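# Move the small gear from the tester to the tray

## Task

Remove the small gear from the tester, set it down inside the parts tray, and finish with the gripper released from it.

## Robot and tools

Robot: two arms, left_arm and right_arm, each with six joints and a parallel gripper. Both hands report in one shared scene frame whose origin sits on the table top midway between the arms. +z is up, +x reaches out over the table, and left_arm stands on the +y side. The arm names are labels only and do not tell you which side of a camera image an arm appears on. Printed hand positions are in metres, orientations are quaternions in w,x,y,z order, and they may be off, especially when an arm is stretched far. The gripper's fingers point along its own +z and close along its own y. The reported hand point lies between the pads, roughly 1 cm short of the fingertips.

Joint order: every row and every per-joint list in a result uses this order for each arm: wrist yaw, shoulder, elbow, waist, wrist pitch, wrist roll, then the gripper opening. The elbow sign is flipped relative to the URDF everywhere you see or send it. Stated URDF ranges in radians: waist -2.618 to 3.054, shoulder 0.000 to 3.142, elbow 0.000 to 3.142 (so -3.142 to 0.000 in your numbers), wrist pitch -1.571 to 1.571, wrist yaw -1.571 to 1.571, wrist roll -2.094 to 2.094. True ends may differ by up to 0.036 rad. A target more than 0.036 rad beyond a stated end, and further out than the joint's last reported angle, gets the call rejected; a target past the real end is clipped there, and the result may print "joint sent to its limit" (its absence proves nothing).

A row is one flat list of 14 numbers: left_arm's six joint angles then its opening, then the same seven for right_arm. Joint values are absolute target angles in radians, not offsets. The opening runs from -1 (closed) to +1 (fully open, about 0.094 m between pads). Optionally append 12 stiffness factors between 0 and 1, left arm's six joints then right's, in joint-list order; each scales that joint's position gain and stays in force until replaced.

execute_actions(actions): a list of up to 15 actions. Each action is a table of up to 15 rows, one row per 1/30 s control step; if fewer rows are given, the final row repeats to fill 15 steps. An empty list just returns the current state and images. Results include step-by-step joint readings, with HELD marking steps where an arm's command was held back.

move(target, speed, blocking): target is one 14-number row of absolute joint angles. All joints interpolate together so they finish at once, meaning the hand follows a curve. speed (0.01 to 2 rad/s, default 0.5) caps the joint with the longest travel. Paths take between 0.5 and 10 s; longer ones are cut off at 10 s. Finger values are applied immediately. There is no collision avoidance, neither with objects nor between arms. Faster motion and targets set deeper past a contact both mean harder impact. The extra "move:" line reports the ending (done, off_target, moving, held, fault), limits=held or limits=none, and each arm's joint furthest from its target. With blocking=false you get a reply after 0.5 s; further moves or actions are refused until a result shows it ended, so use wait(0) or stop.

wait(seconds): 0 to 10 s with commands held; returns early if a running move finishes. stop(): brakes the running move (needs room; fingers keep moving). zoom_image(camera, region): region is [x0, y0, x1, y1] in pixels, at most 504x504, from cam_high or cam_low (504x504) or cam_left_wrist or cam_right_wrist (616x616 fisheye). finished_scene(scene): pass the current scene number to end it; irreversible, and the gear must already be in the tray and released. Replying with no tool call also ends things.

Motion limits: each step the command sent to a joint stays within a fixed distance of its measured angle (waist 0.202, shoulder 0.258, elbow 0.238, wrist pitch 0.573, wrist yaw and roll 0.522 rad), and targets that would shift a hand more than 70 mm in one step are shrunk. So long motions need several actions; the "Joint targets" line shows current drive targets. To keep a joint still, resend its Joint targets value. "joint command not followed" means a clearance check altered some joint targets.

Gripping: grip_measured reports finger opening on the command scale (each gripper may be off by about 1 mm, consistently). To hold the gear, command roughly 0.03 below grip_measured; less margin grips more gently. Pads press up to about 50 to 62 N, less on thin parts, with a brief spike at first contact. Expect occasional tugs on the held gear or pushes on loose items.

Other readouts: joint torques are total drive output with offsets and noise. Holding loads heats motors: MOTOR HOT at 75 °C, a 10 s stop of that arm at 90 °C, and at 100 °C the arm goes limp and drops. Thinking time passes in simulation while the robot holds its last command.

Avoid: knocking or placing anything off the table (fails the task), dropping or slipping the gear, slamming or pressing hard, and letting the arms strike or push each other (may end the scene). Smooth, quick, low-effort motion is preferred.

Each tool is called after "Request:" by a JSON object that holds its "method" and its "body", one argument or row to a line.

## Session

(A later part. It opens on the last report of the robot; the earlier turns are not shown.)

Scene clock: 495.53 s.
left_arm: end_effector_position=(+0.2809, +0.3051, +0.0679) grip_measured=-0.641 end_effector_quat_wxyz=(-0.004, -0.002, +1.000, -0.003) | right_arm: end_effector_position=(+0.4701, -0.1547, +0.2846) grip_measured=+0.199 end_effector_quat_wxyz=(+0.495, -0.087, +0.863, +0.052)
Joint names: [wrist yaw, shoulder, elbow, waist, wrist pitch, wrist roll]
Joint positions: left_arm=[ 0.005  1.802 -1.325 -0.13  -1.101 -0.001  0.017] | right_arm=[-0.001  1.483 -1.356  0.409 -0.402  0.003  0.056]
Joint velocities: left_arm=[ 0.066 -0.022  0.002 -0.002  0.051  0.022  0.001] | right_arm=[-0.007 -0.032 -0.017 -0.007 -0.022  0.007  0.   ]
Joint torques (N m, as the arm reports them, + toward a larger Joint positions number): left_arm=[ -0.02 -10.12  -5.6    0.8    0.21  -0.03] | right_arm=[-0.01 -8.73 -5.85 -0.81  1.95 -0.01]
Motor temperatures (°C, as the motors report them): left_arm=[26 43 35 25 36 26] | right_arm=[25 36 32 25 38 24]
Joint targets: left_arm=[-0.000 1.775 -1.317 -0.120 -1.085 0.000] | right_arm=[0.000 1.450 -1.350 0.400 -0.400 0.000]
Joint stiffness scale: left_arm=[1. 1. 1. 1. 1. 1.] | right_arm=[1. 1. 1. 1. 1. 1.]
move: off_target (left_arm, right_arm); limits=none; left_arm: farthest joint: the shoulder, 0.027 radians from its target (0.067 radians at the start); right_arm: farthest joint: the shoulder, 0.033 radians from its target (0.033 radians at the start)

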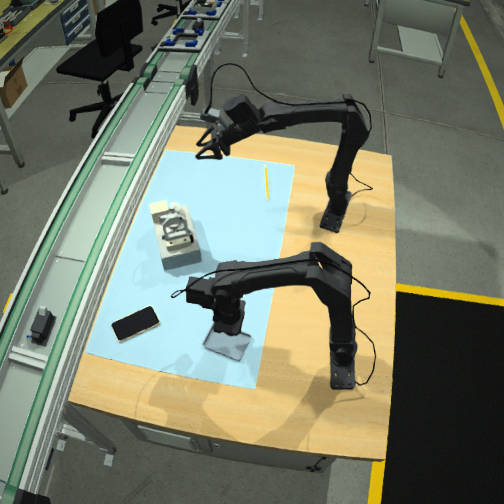

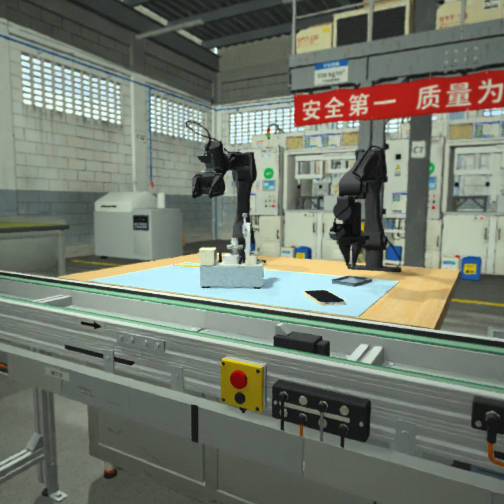

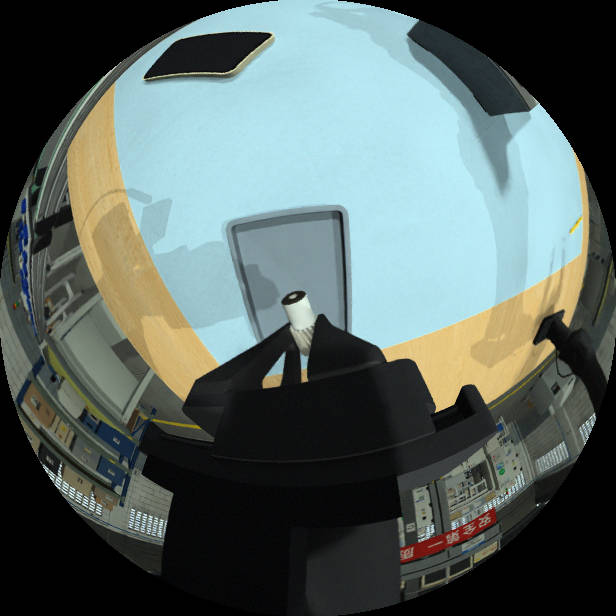

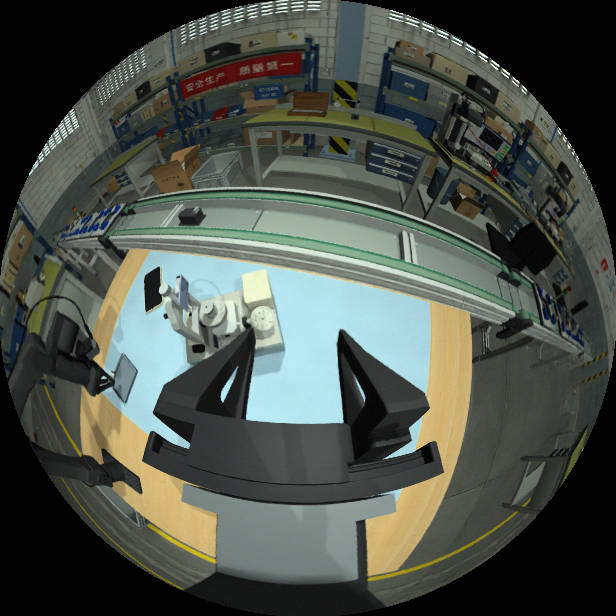

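Request:
{"method": "move", "body": {
  "target": [0, 1.832, -1.19, -0.102, -0.93, 0, -0.68, 0, 1.45, -1.35, 0.4, -0.4, 0, 0.2],
  "speed": 0.2
}}

Request:
{"method": "zoom_image", "body": {
  "camera": "cam_low",
  "region": [300, 230, 410, 300]
}}

Scene clock: 504.33 s.
left_arm: end_effector_position=(+0.2769, +0.3107, +0.0314) grip_measured=-0.641 end_effector_quat_wxyz=(+0.001, -0.011, +1.000, -0.003) | right_arm: end_effector_position=(+0.4701, -0.1547, +0.2846) grip_measured=+0.199 end_effector_quat_wxyz=(+0.495, -0.087, +0.863, +0.052)
Joint names: [wrist yaw, shoulder, elbow, waist, wrist pitch, wrist roll]
Joint positions: left_arm=[ 0.005  1.823 -1.199 -0.112 -0.946 -0.001  0.017] | right_arm=[-0.001  1.483 -1.356  0.409 -0.402  0.003  0.056]
Joint velocities: left_arm=[ 0.022 -0.012 -0.007 -0.017  0.022 -0.022 -0.001] | right_arm=[ 0.051 -0.012 -0.002 -0.007 -0.022 -0.037 -0.   ]
Joint torques (N m, as the arm reports them, + toward a larger Joint positions number): left_arm=[-0.03 -6.97 -5.3   0.76  0.26 -0.01] | right_arm=[-0.01 -8.65 -5.82 -0.82  1.92 -0.01]
Motor temperatures (°C, as the motors report them): left_arm=[26 42 35 25 36 26] | right_arm=[25 36 32 25 38 24]
Joint targets: left_arm=[0.000 1.832 -1.190 -0.102 -0.930 -0.000] | right_arm=[-0.000 1.450 -1.350 0.400 -0.400 -0.000]
Joint stiffness scale: left_arm=[1. 1. 1. 1. 1. 1.] | right_arm=[1. 1. 1. 1. 1. 1.]
move: off_target (right_arm); limits=none; left_arm: farthest joint: the wrist pitch, 0.016 radians from its target (0.170 radians at the start); right_arm: farthest joint: the shoulder, 0.033 radians from its target (0.033 radians at the start)

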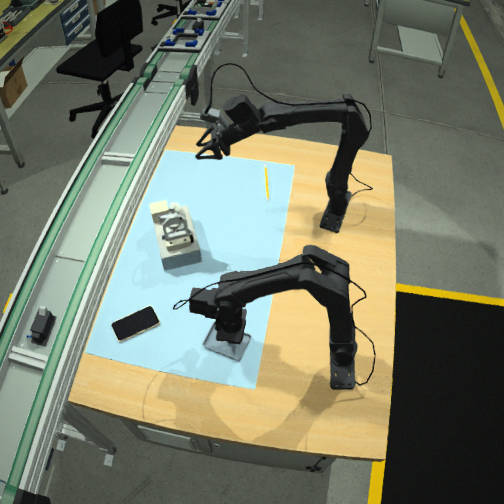

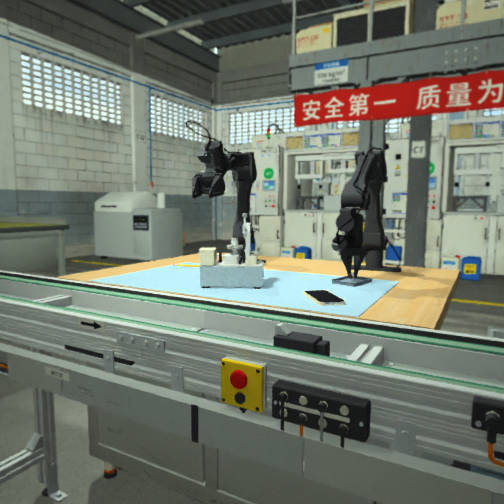

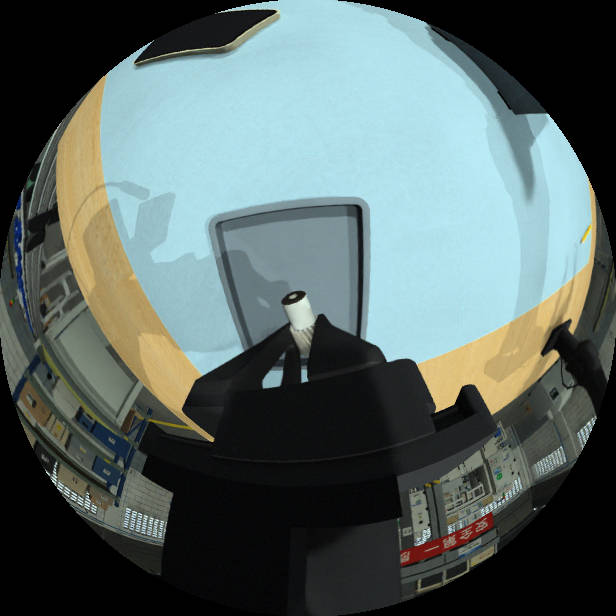

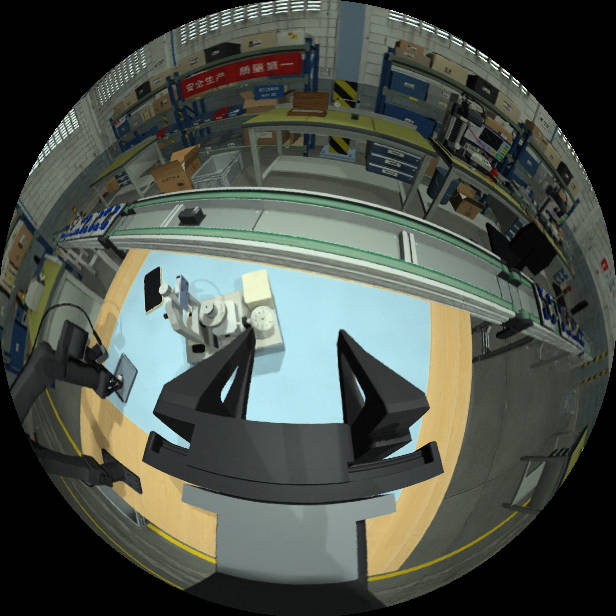

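Region (300, 230, 410, 300) of cam_low's 504x504 image, scaled by 4.582, with more detail than that image has; it fills the top 321 rows of this view, and the rest is white.

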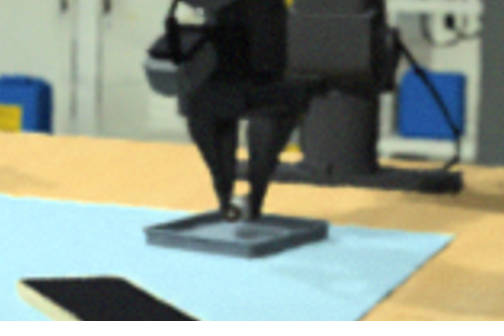

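Request:
{"method": "move", "body": {
  "target": [0, 1.886, -1.249, -0.102, -0.907, 0, -0.68, 0, 1.45, -1.35, 0.4, -0.4, 0, 0.2],
  "speed": 0.08
}}

Request:
{"method": "zoom_image", "body": {
  "camera": "cam_low",
  "region": [310, 250, 390, 300]
}}

Scene clock: 520.63 s.
left_arm: end_effector_position=(+0.2871, +0.3109, +0.0223) grip_measured=-0.641 end_effector_quat_wxyz=(+0.000, -0.011, +1.000, -0.003) | right_arm: end_effector_position=(+0.4701, -0.1547, +0.2846) grip_measured=+0.199 end_effector_quat_wxyz=(+0.495, -0.087, +0.863, +0.052)
Joint names: [wrist yaw, shoulder, elbow, waist, wrist pitch, wrist roll]
Joint positions: left_arm=[ 0.005  1.873 -1.226 -0.112 -0.923 -0.001  0.017] | right_arm=[-0.001  1.483 -1.356  0.409 -0.402  0.003  0.056]
Joint velocities: left_arm=[ 0.095  0.002  0.002 -0.007  0.007 -0.051 -0.   ] | right_arm=[-0.022 -0.007 -0.002 -0.002 -0.022  0.007 -0.   ]
Joint torques (N m, as the arm reports them, + toward a larger Joint positions number): left_arm=[ 0.   -7.12 -7.69  0.64  0.26 -0.01] | right_arm=[-0.05 -8.7  -5.86 -0.78  1.94 -0.05]
Motor temperatures (°C, as the motors report them): left_arm=[26 40 34 25 35 26] | right_arm=[25 36 32 25 38 24]
Joint targets: left_arm=[0.000 1.886 -1.249 -0.102 -0.907 0.000] | right_arm=[0.000 1.450 -1.350 0.400 -0.400 -0.000]
Joint stiffness scale: left_arm=[1. 1. 1. 1. 1. 1.] | right_arm=[1. 1. 1. 1. 1. 1.]
move: off_target (left_arm, right_arm); limits=none; left_arm: farthest joint: the elbow, 0.023 radians from its target (0.050 radians at the start); right_arm: farthest joint: the shoulder, 0.033 radians from its target (0.033 radians at the start)

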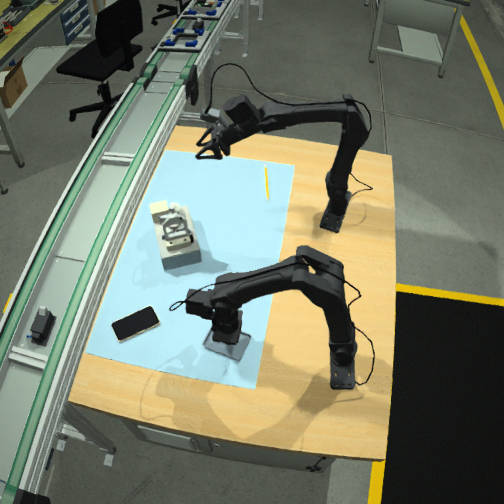

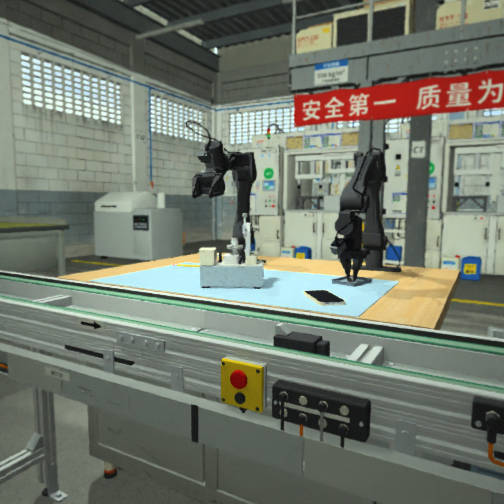

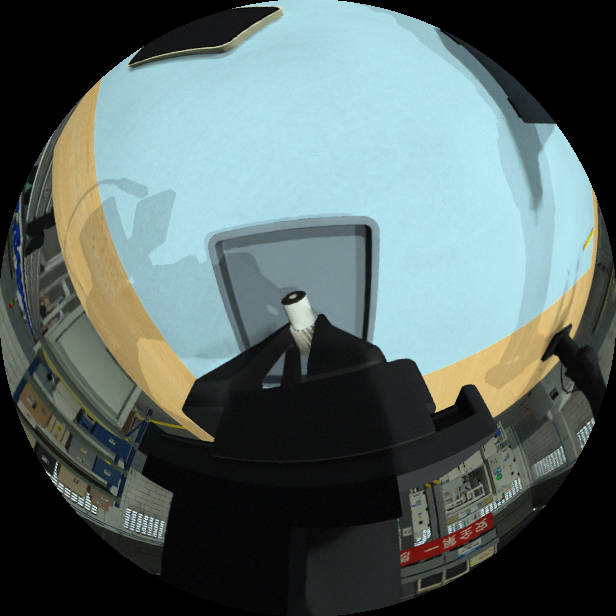

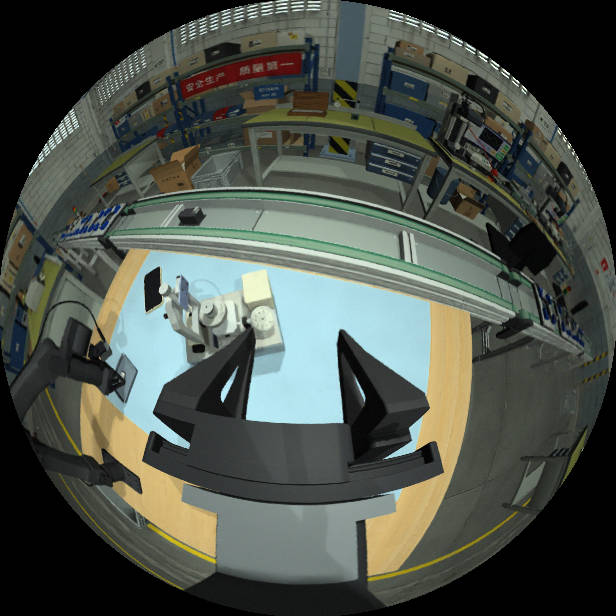

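Region (310, 250, 390, 300) of cam_low's 504x504 image, scaled by 6.300, with more detail than that image has; it fills the top 315 rows of this view, and the rest is white.

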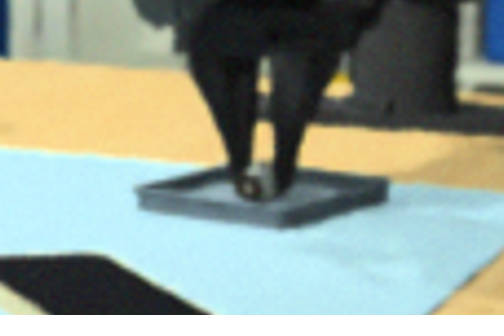

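Request:
{"method": "move", "body": {
  "target": [0, 1.897, -1.249, -0.102, -0.896, 0, -0.68, 0, 1.45, -1.35, 0.4, -0.4, 0, 0.2],
  "speed": 0.04
}}

Request:
{"method": "zoom_image", "body": {
  "camera": "cam_low",
  "region": [310, 250, 390, 300]
}}

Scene clock: 525.87 s.
left_arm: end_effector_position=(+0.2884, +0.3109, +0.0223) grip_measured=-0.641 end_effector_quat_wxyz=(+0.003, -0.011, +1.000, -0.003) | right_arm: end_effector_position=(+0.4701, -0.1547, +0.2846) grip_measured=+0.199 end_effector_quat_wxyz=(+0.495, -0.087, +0.863, +0.052)
Joint names: [wrist yaw, shoulder, elbow, waist, wrist pitch, wrist roll]
Joint positions: left_arm=[ 0.005  1.873 -1.226 -0.112 -0.918 -0.001  0.017] | right_arm=[-0.001  1.483 -1.356  0.409 -0.402  0.003  0.056]
Joint velocities: left_arm=[-0.051  0.002  0.007 -0.007 -0.007 -0.007  0.   ] | right_arm=[-0.007  0.002  0.017 -0.012  0.007  0.051 -0.   ]
Joint torques (N m, as the arm reports them, + toward a larger Joint positions number): left_arm=[ 0.01 -6.29 -7.54  0.71  0.32 -0.02] | right_arm=[-0.03 -8.7  -5.78 -0.85  1.89 -0.08]
Motor temperatures (°C, as the motors report them): left_arm=[26 40 35 25 35 26] | right_arm=[25 36 32 25 38 24]
Joint targets: left_arm=[0.000 1.897 -1.249 -0.102 -0.896 -0.000] | right_arm=[-0.000 1.450 -1.350 0.400 -0.400 -0.000]
Joint stiffness scale: left_arm=[1. 1. 1. 1. 1. 1.] | right_arm=[1. 1. 1. 1. 1. 1.]
move: off_target (left_arm, right_arm); limits=none; left_arm: farthest joint: the shoulder, 0.024 radians from its target (0.024 radians at the start); right_arm: farthest joint: the shoulder, 0.033 radians from its target (0.033 radians at the start)

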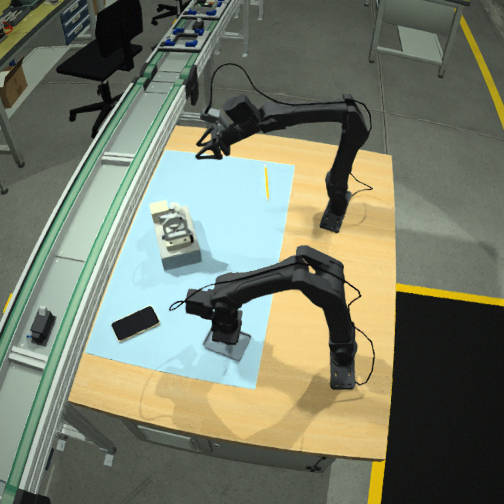

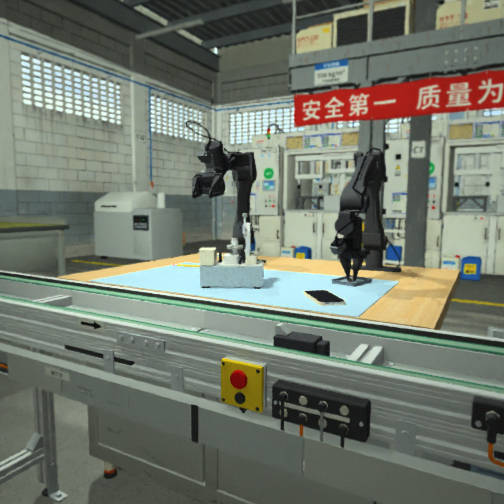

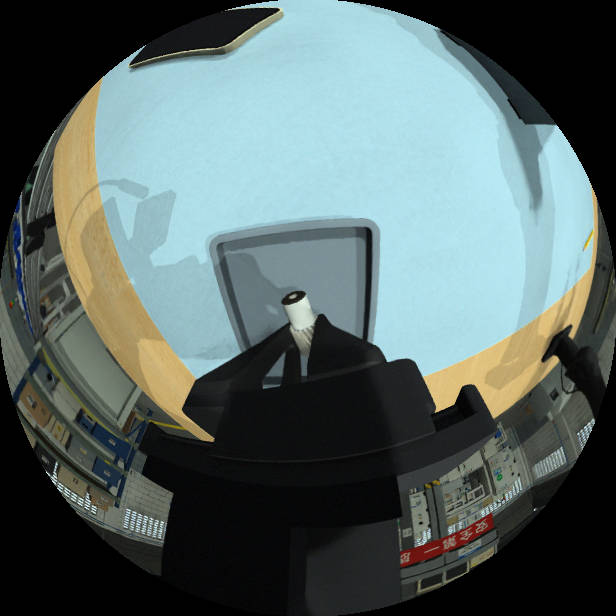

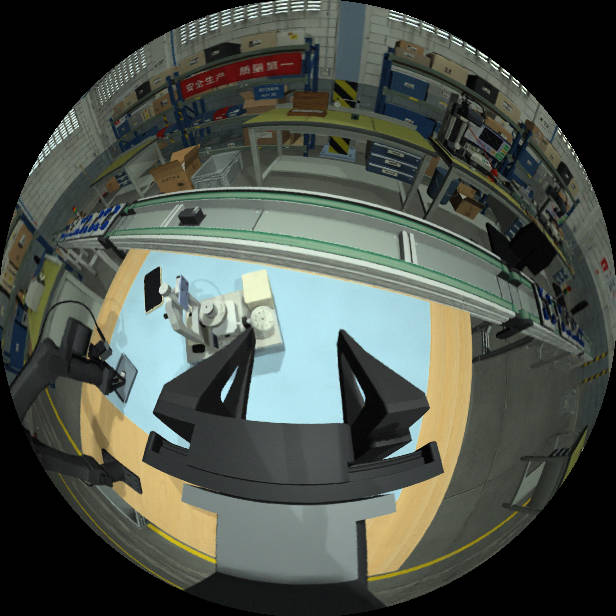

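Region (310, 250, 390, 300) of cam_low's 504x504 image, scaled by 6.300, with more detail than that image has; it fills the top 315 rows of this view, and the rest is white.

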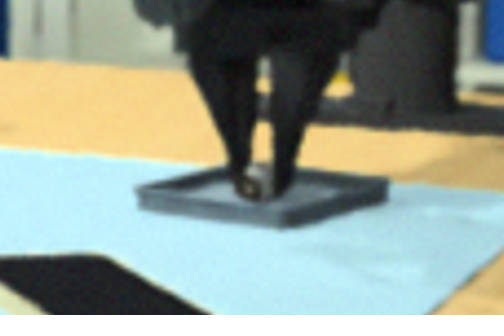

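Request:
{"method": "execute_actions", "body": {
  "actions": [
    [[0, 1.886, -1.249, -0.102, -0.9, 0, -0.6, 0, 1.45, -1.35, 0.4, -0.4, 0, 0.2],[0, 1.886, -1.249, -0.102, -0.9, 0, -0.58, 0, 1.45, -1.35, 0.4, -0.4, 0, 0.2],[0, 1.886, -1.249, -0.102, -0.9, 0, -0.55, 0, 1.45, -1.35, 0.4, -0.4, 0, 0.2],[0, 1.886, -1.249, -0.102, -0.9, 0, -0.5, 0, 1.45, -1.35, 0.4, -0.4, 0, 0.2],[0, 1.886, -1.249, -0.102, -0.9, 0, -0.45, 0, 1.45, -1.35, 0.4, -0.4, 0, 0.2],[0, 1.886, -1.249, -0.102, -0.9, 0, -0.4, 0, 1.45, -1.35, 0.4, -0.4, 0, 0.2],[0, 1.886, -1.249, -0.102, -0.9, 0, -0.35, 0, 1.45, -1.35, 0.4, -0.4, 0, 0.2],[0, 1.886, -1.249, -0.102, -0.9, 0, -0.3, 0, 1.45, -1.35, 0.4, -0.4, 0, 0.2]]
  ]
}}

Request:
{"method": "move", "body": {
  "target": [0, 1.79, -1.37, -0.102, -1.11, 0, -0.3, 0, 1.45, -1.35, 0.4, -0.4, 0, 0.2],
  "speed": 0.3
}}

Scene clock: 536.80 s.
left_arm: end_effector_position=(+0.2890, +0.3109, +0.0223) grip_measured=-0.303 end_effector_quat_wxyz=(+0.004, -0.011, +1.000, -0.003) | right_arm: end_effector_position=(+0.4701, -0.1547, +0.2846) grip_measured=+0.199 end_effector_quat_wxyz=(+0.495, -0.087, +0.863, +0.052)
Joint names: [wrist yaw, shoulder, elbow, waist, wrist pitch, wrist roll]
Joint positions: left_arm=[ 0.005  1.873 -1.226 -0.112 -0.915 -0.001  0.033] | right_arm=[-0.001  1.483 -1.356  0.409 -0.402  0.003  0.056]
Joint velocities: left_arm=[-0.051 -0.012  0.032 -0.002  0.007  0.051 -0.   ] | right_arm=[ 0.022 -0.002  0.022 -0.012  0.11   0.037  0.   ]
Joint torques (N m, as the arm reports them, + toward a larger Joint positions number): left_arm=[-0.01 -7.03 -7.67  0.75  0.3   0.  ] | right_arm=[-0.04 -8.8  -5.74 -0.88  1.9  -0.02]
Motor temperatures (°C, as the motors report them): left_arm=[26 39 35 25 35 26] | right_arm=[25 36 32 25 38 24]
Joint targets: left_arm=[0.000 1.886 -1.249 -0.102 -0.900 -0.000] | right_arm=[0.000 1.450 -1.350 0.400 -0.400 0.000]
Joint stiffness scale: left_arm=[1. 1. 1. 1. 1. 1.] | right_arm=[1. 1. 1. 1. 1. 1.]
Step readings (joint positions):
0: left_arm=[0.005 1.873 -1.226 -0.112 -0.917 -0.001] | right_arm=[-0.001 1.483 -1.356 0.409 -0.402 0.003]
1: left_arm=[0.005 1.873 -1.226 -0.112 -0.917 -0.001] | right_arm=[-0.001 1.483 -1.356 0.409 -0.402 0.003]
2: left_arm=[0.005 1.873 -1.226 -0.112 -0.917 -0.001] | right_arm=[-0.001 1.483 -1.356 0.409 -0.402 0.003]
4: left_arm=[0.005 1.873 -1.226 -0.112 -0.916 -0.001] | right_arm=[-0.001 1.483 -1.356 0.409 -0.402 0.003]
8: left_arm=[0.005 1.873 -1.226 -0.112 -0.915 -0.001] | right_arm=[-0.001 1.483 -1.356 0.409 -0.402 0.003]
15: Joint positions above

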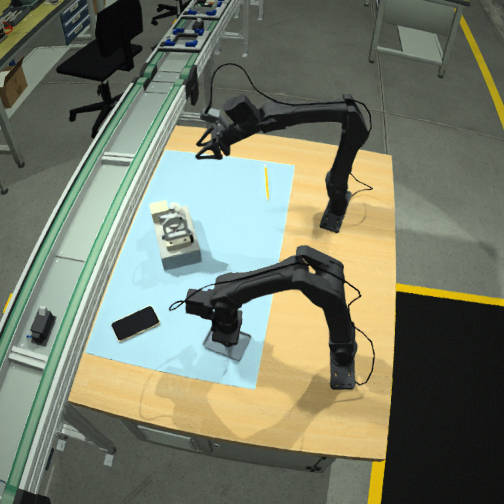

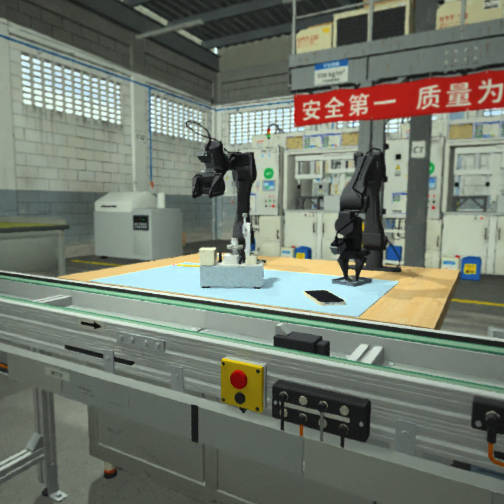

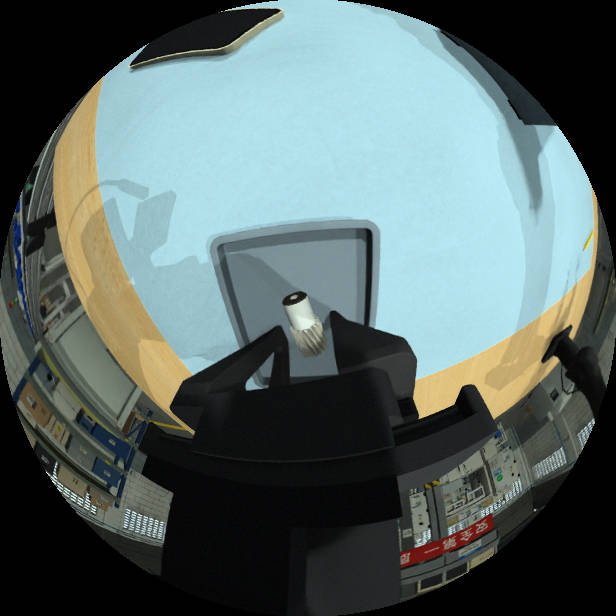

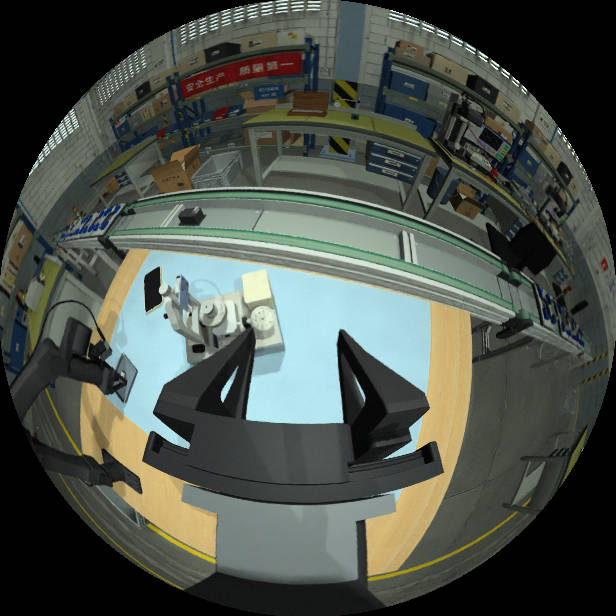

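Scene clock: 538.13 s.
left_arm: end_effector_position=(+0.2899, +0.3110, +0.0724) grip_measured=-0.303 end_effector_quat_wxyz=(+0.009, -0.011, +1.000, -0.003) | right_arm: end_effector_position=(+0.4701, -0.1547, +0.2846) grip_measured=+0.199 end_effector_quat_wxyz=(+0.495, -0.087, +0.863, +0.052)
Joint names: [wrist yaw, shoulder, elbow, waist, wrist pitch, wrist roll]
Joint positions: left_arm=[ 0.005  1.809 -1.351 -0.112 -1.096 -0.001  0.033] | right_arm=[-0.001  1.483 -1.356  0.409 -0.402  0.003  0.056]
Joint velocities: left_arm=[ 0.007  0.002 -0.002 -0.012  0.022  0.066  0.   ] | right_arm=[ 0.007 -0.012 -0.002  0.002 -0.007 -0.022 -0.001]
Joint torques (N m, as the arm reports them, + toward a larger Joint positions number): left_arm=[-0.04 -9.55 -7.74  0.8   0.05  0.  ] | right_arm=[-0.01 -8.75 -5.85 -0.88  1.92 -0.01]
Motor temperatures (°C, as the motors report them): left_arm=[26 40 35 25 35 26] | right_arm=[25 36 32 25 38 24]
Joint targets: left_arm=[0.000 1.790 -1.370 -0.102 -1.110 -0.000] | right_arm=[0.000 1.450 -1.350 0.400 -0.400 0.000]
Joint stiffness scale: left_arm=[1. 1. 1. 1. 1. 1.] | right_arm=[1. 1. 1. 1. 1. 1.]
move: off_target (right_arm); limits=none; left_arm: farthest joint: the shoulder, 0.019 radians from its target (0.083 radians at the start); right_arm: farthest joint: the shoulder, 0.033 radians from its target (0.033 radians at the start)

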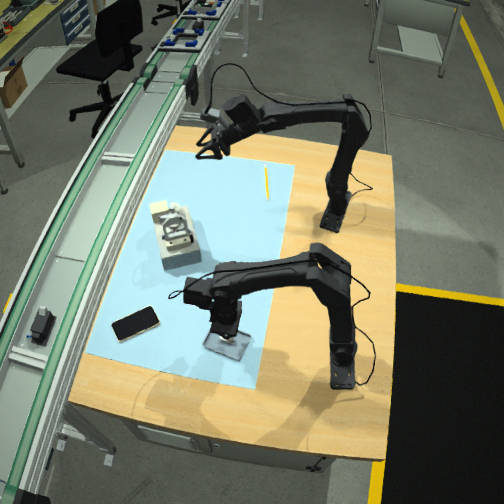

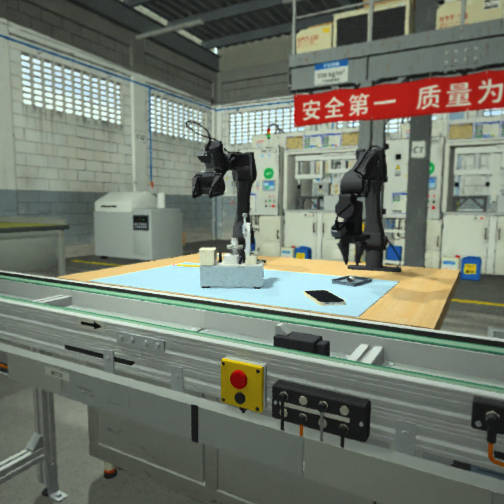

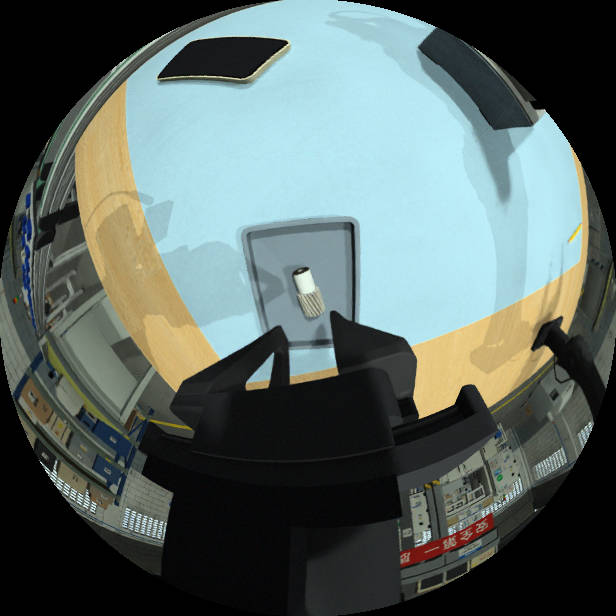

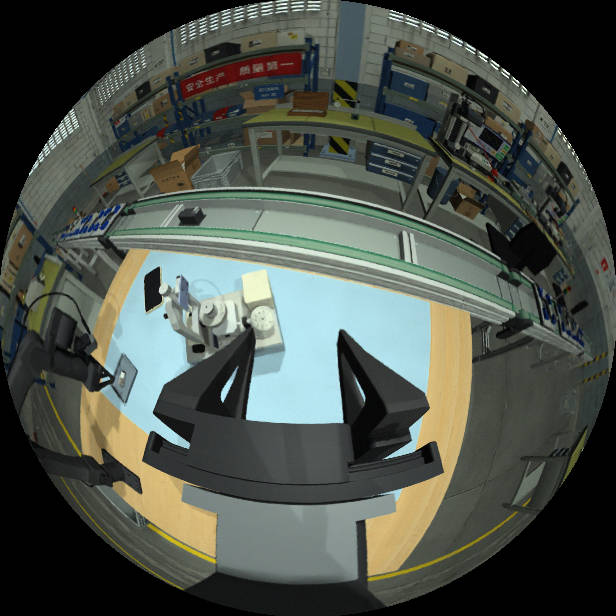

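The gear is resting in the tray and the gripper is clear.

Request:
{"method": "finished_scene", "body": {
  "scene": 2
}}

The scene is finished: the task was done.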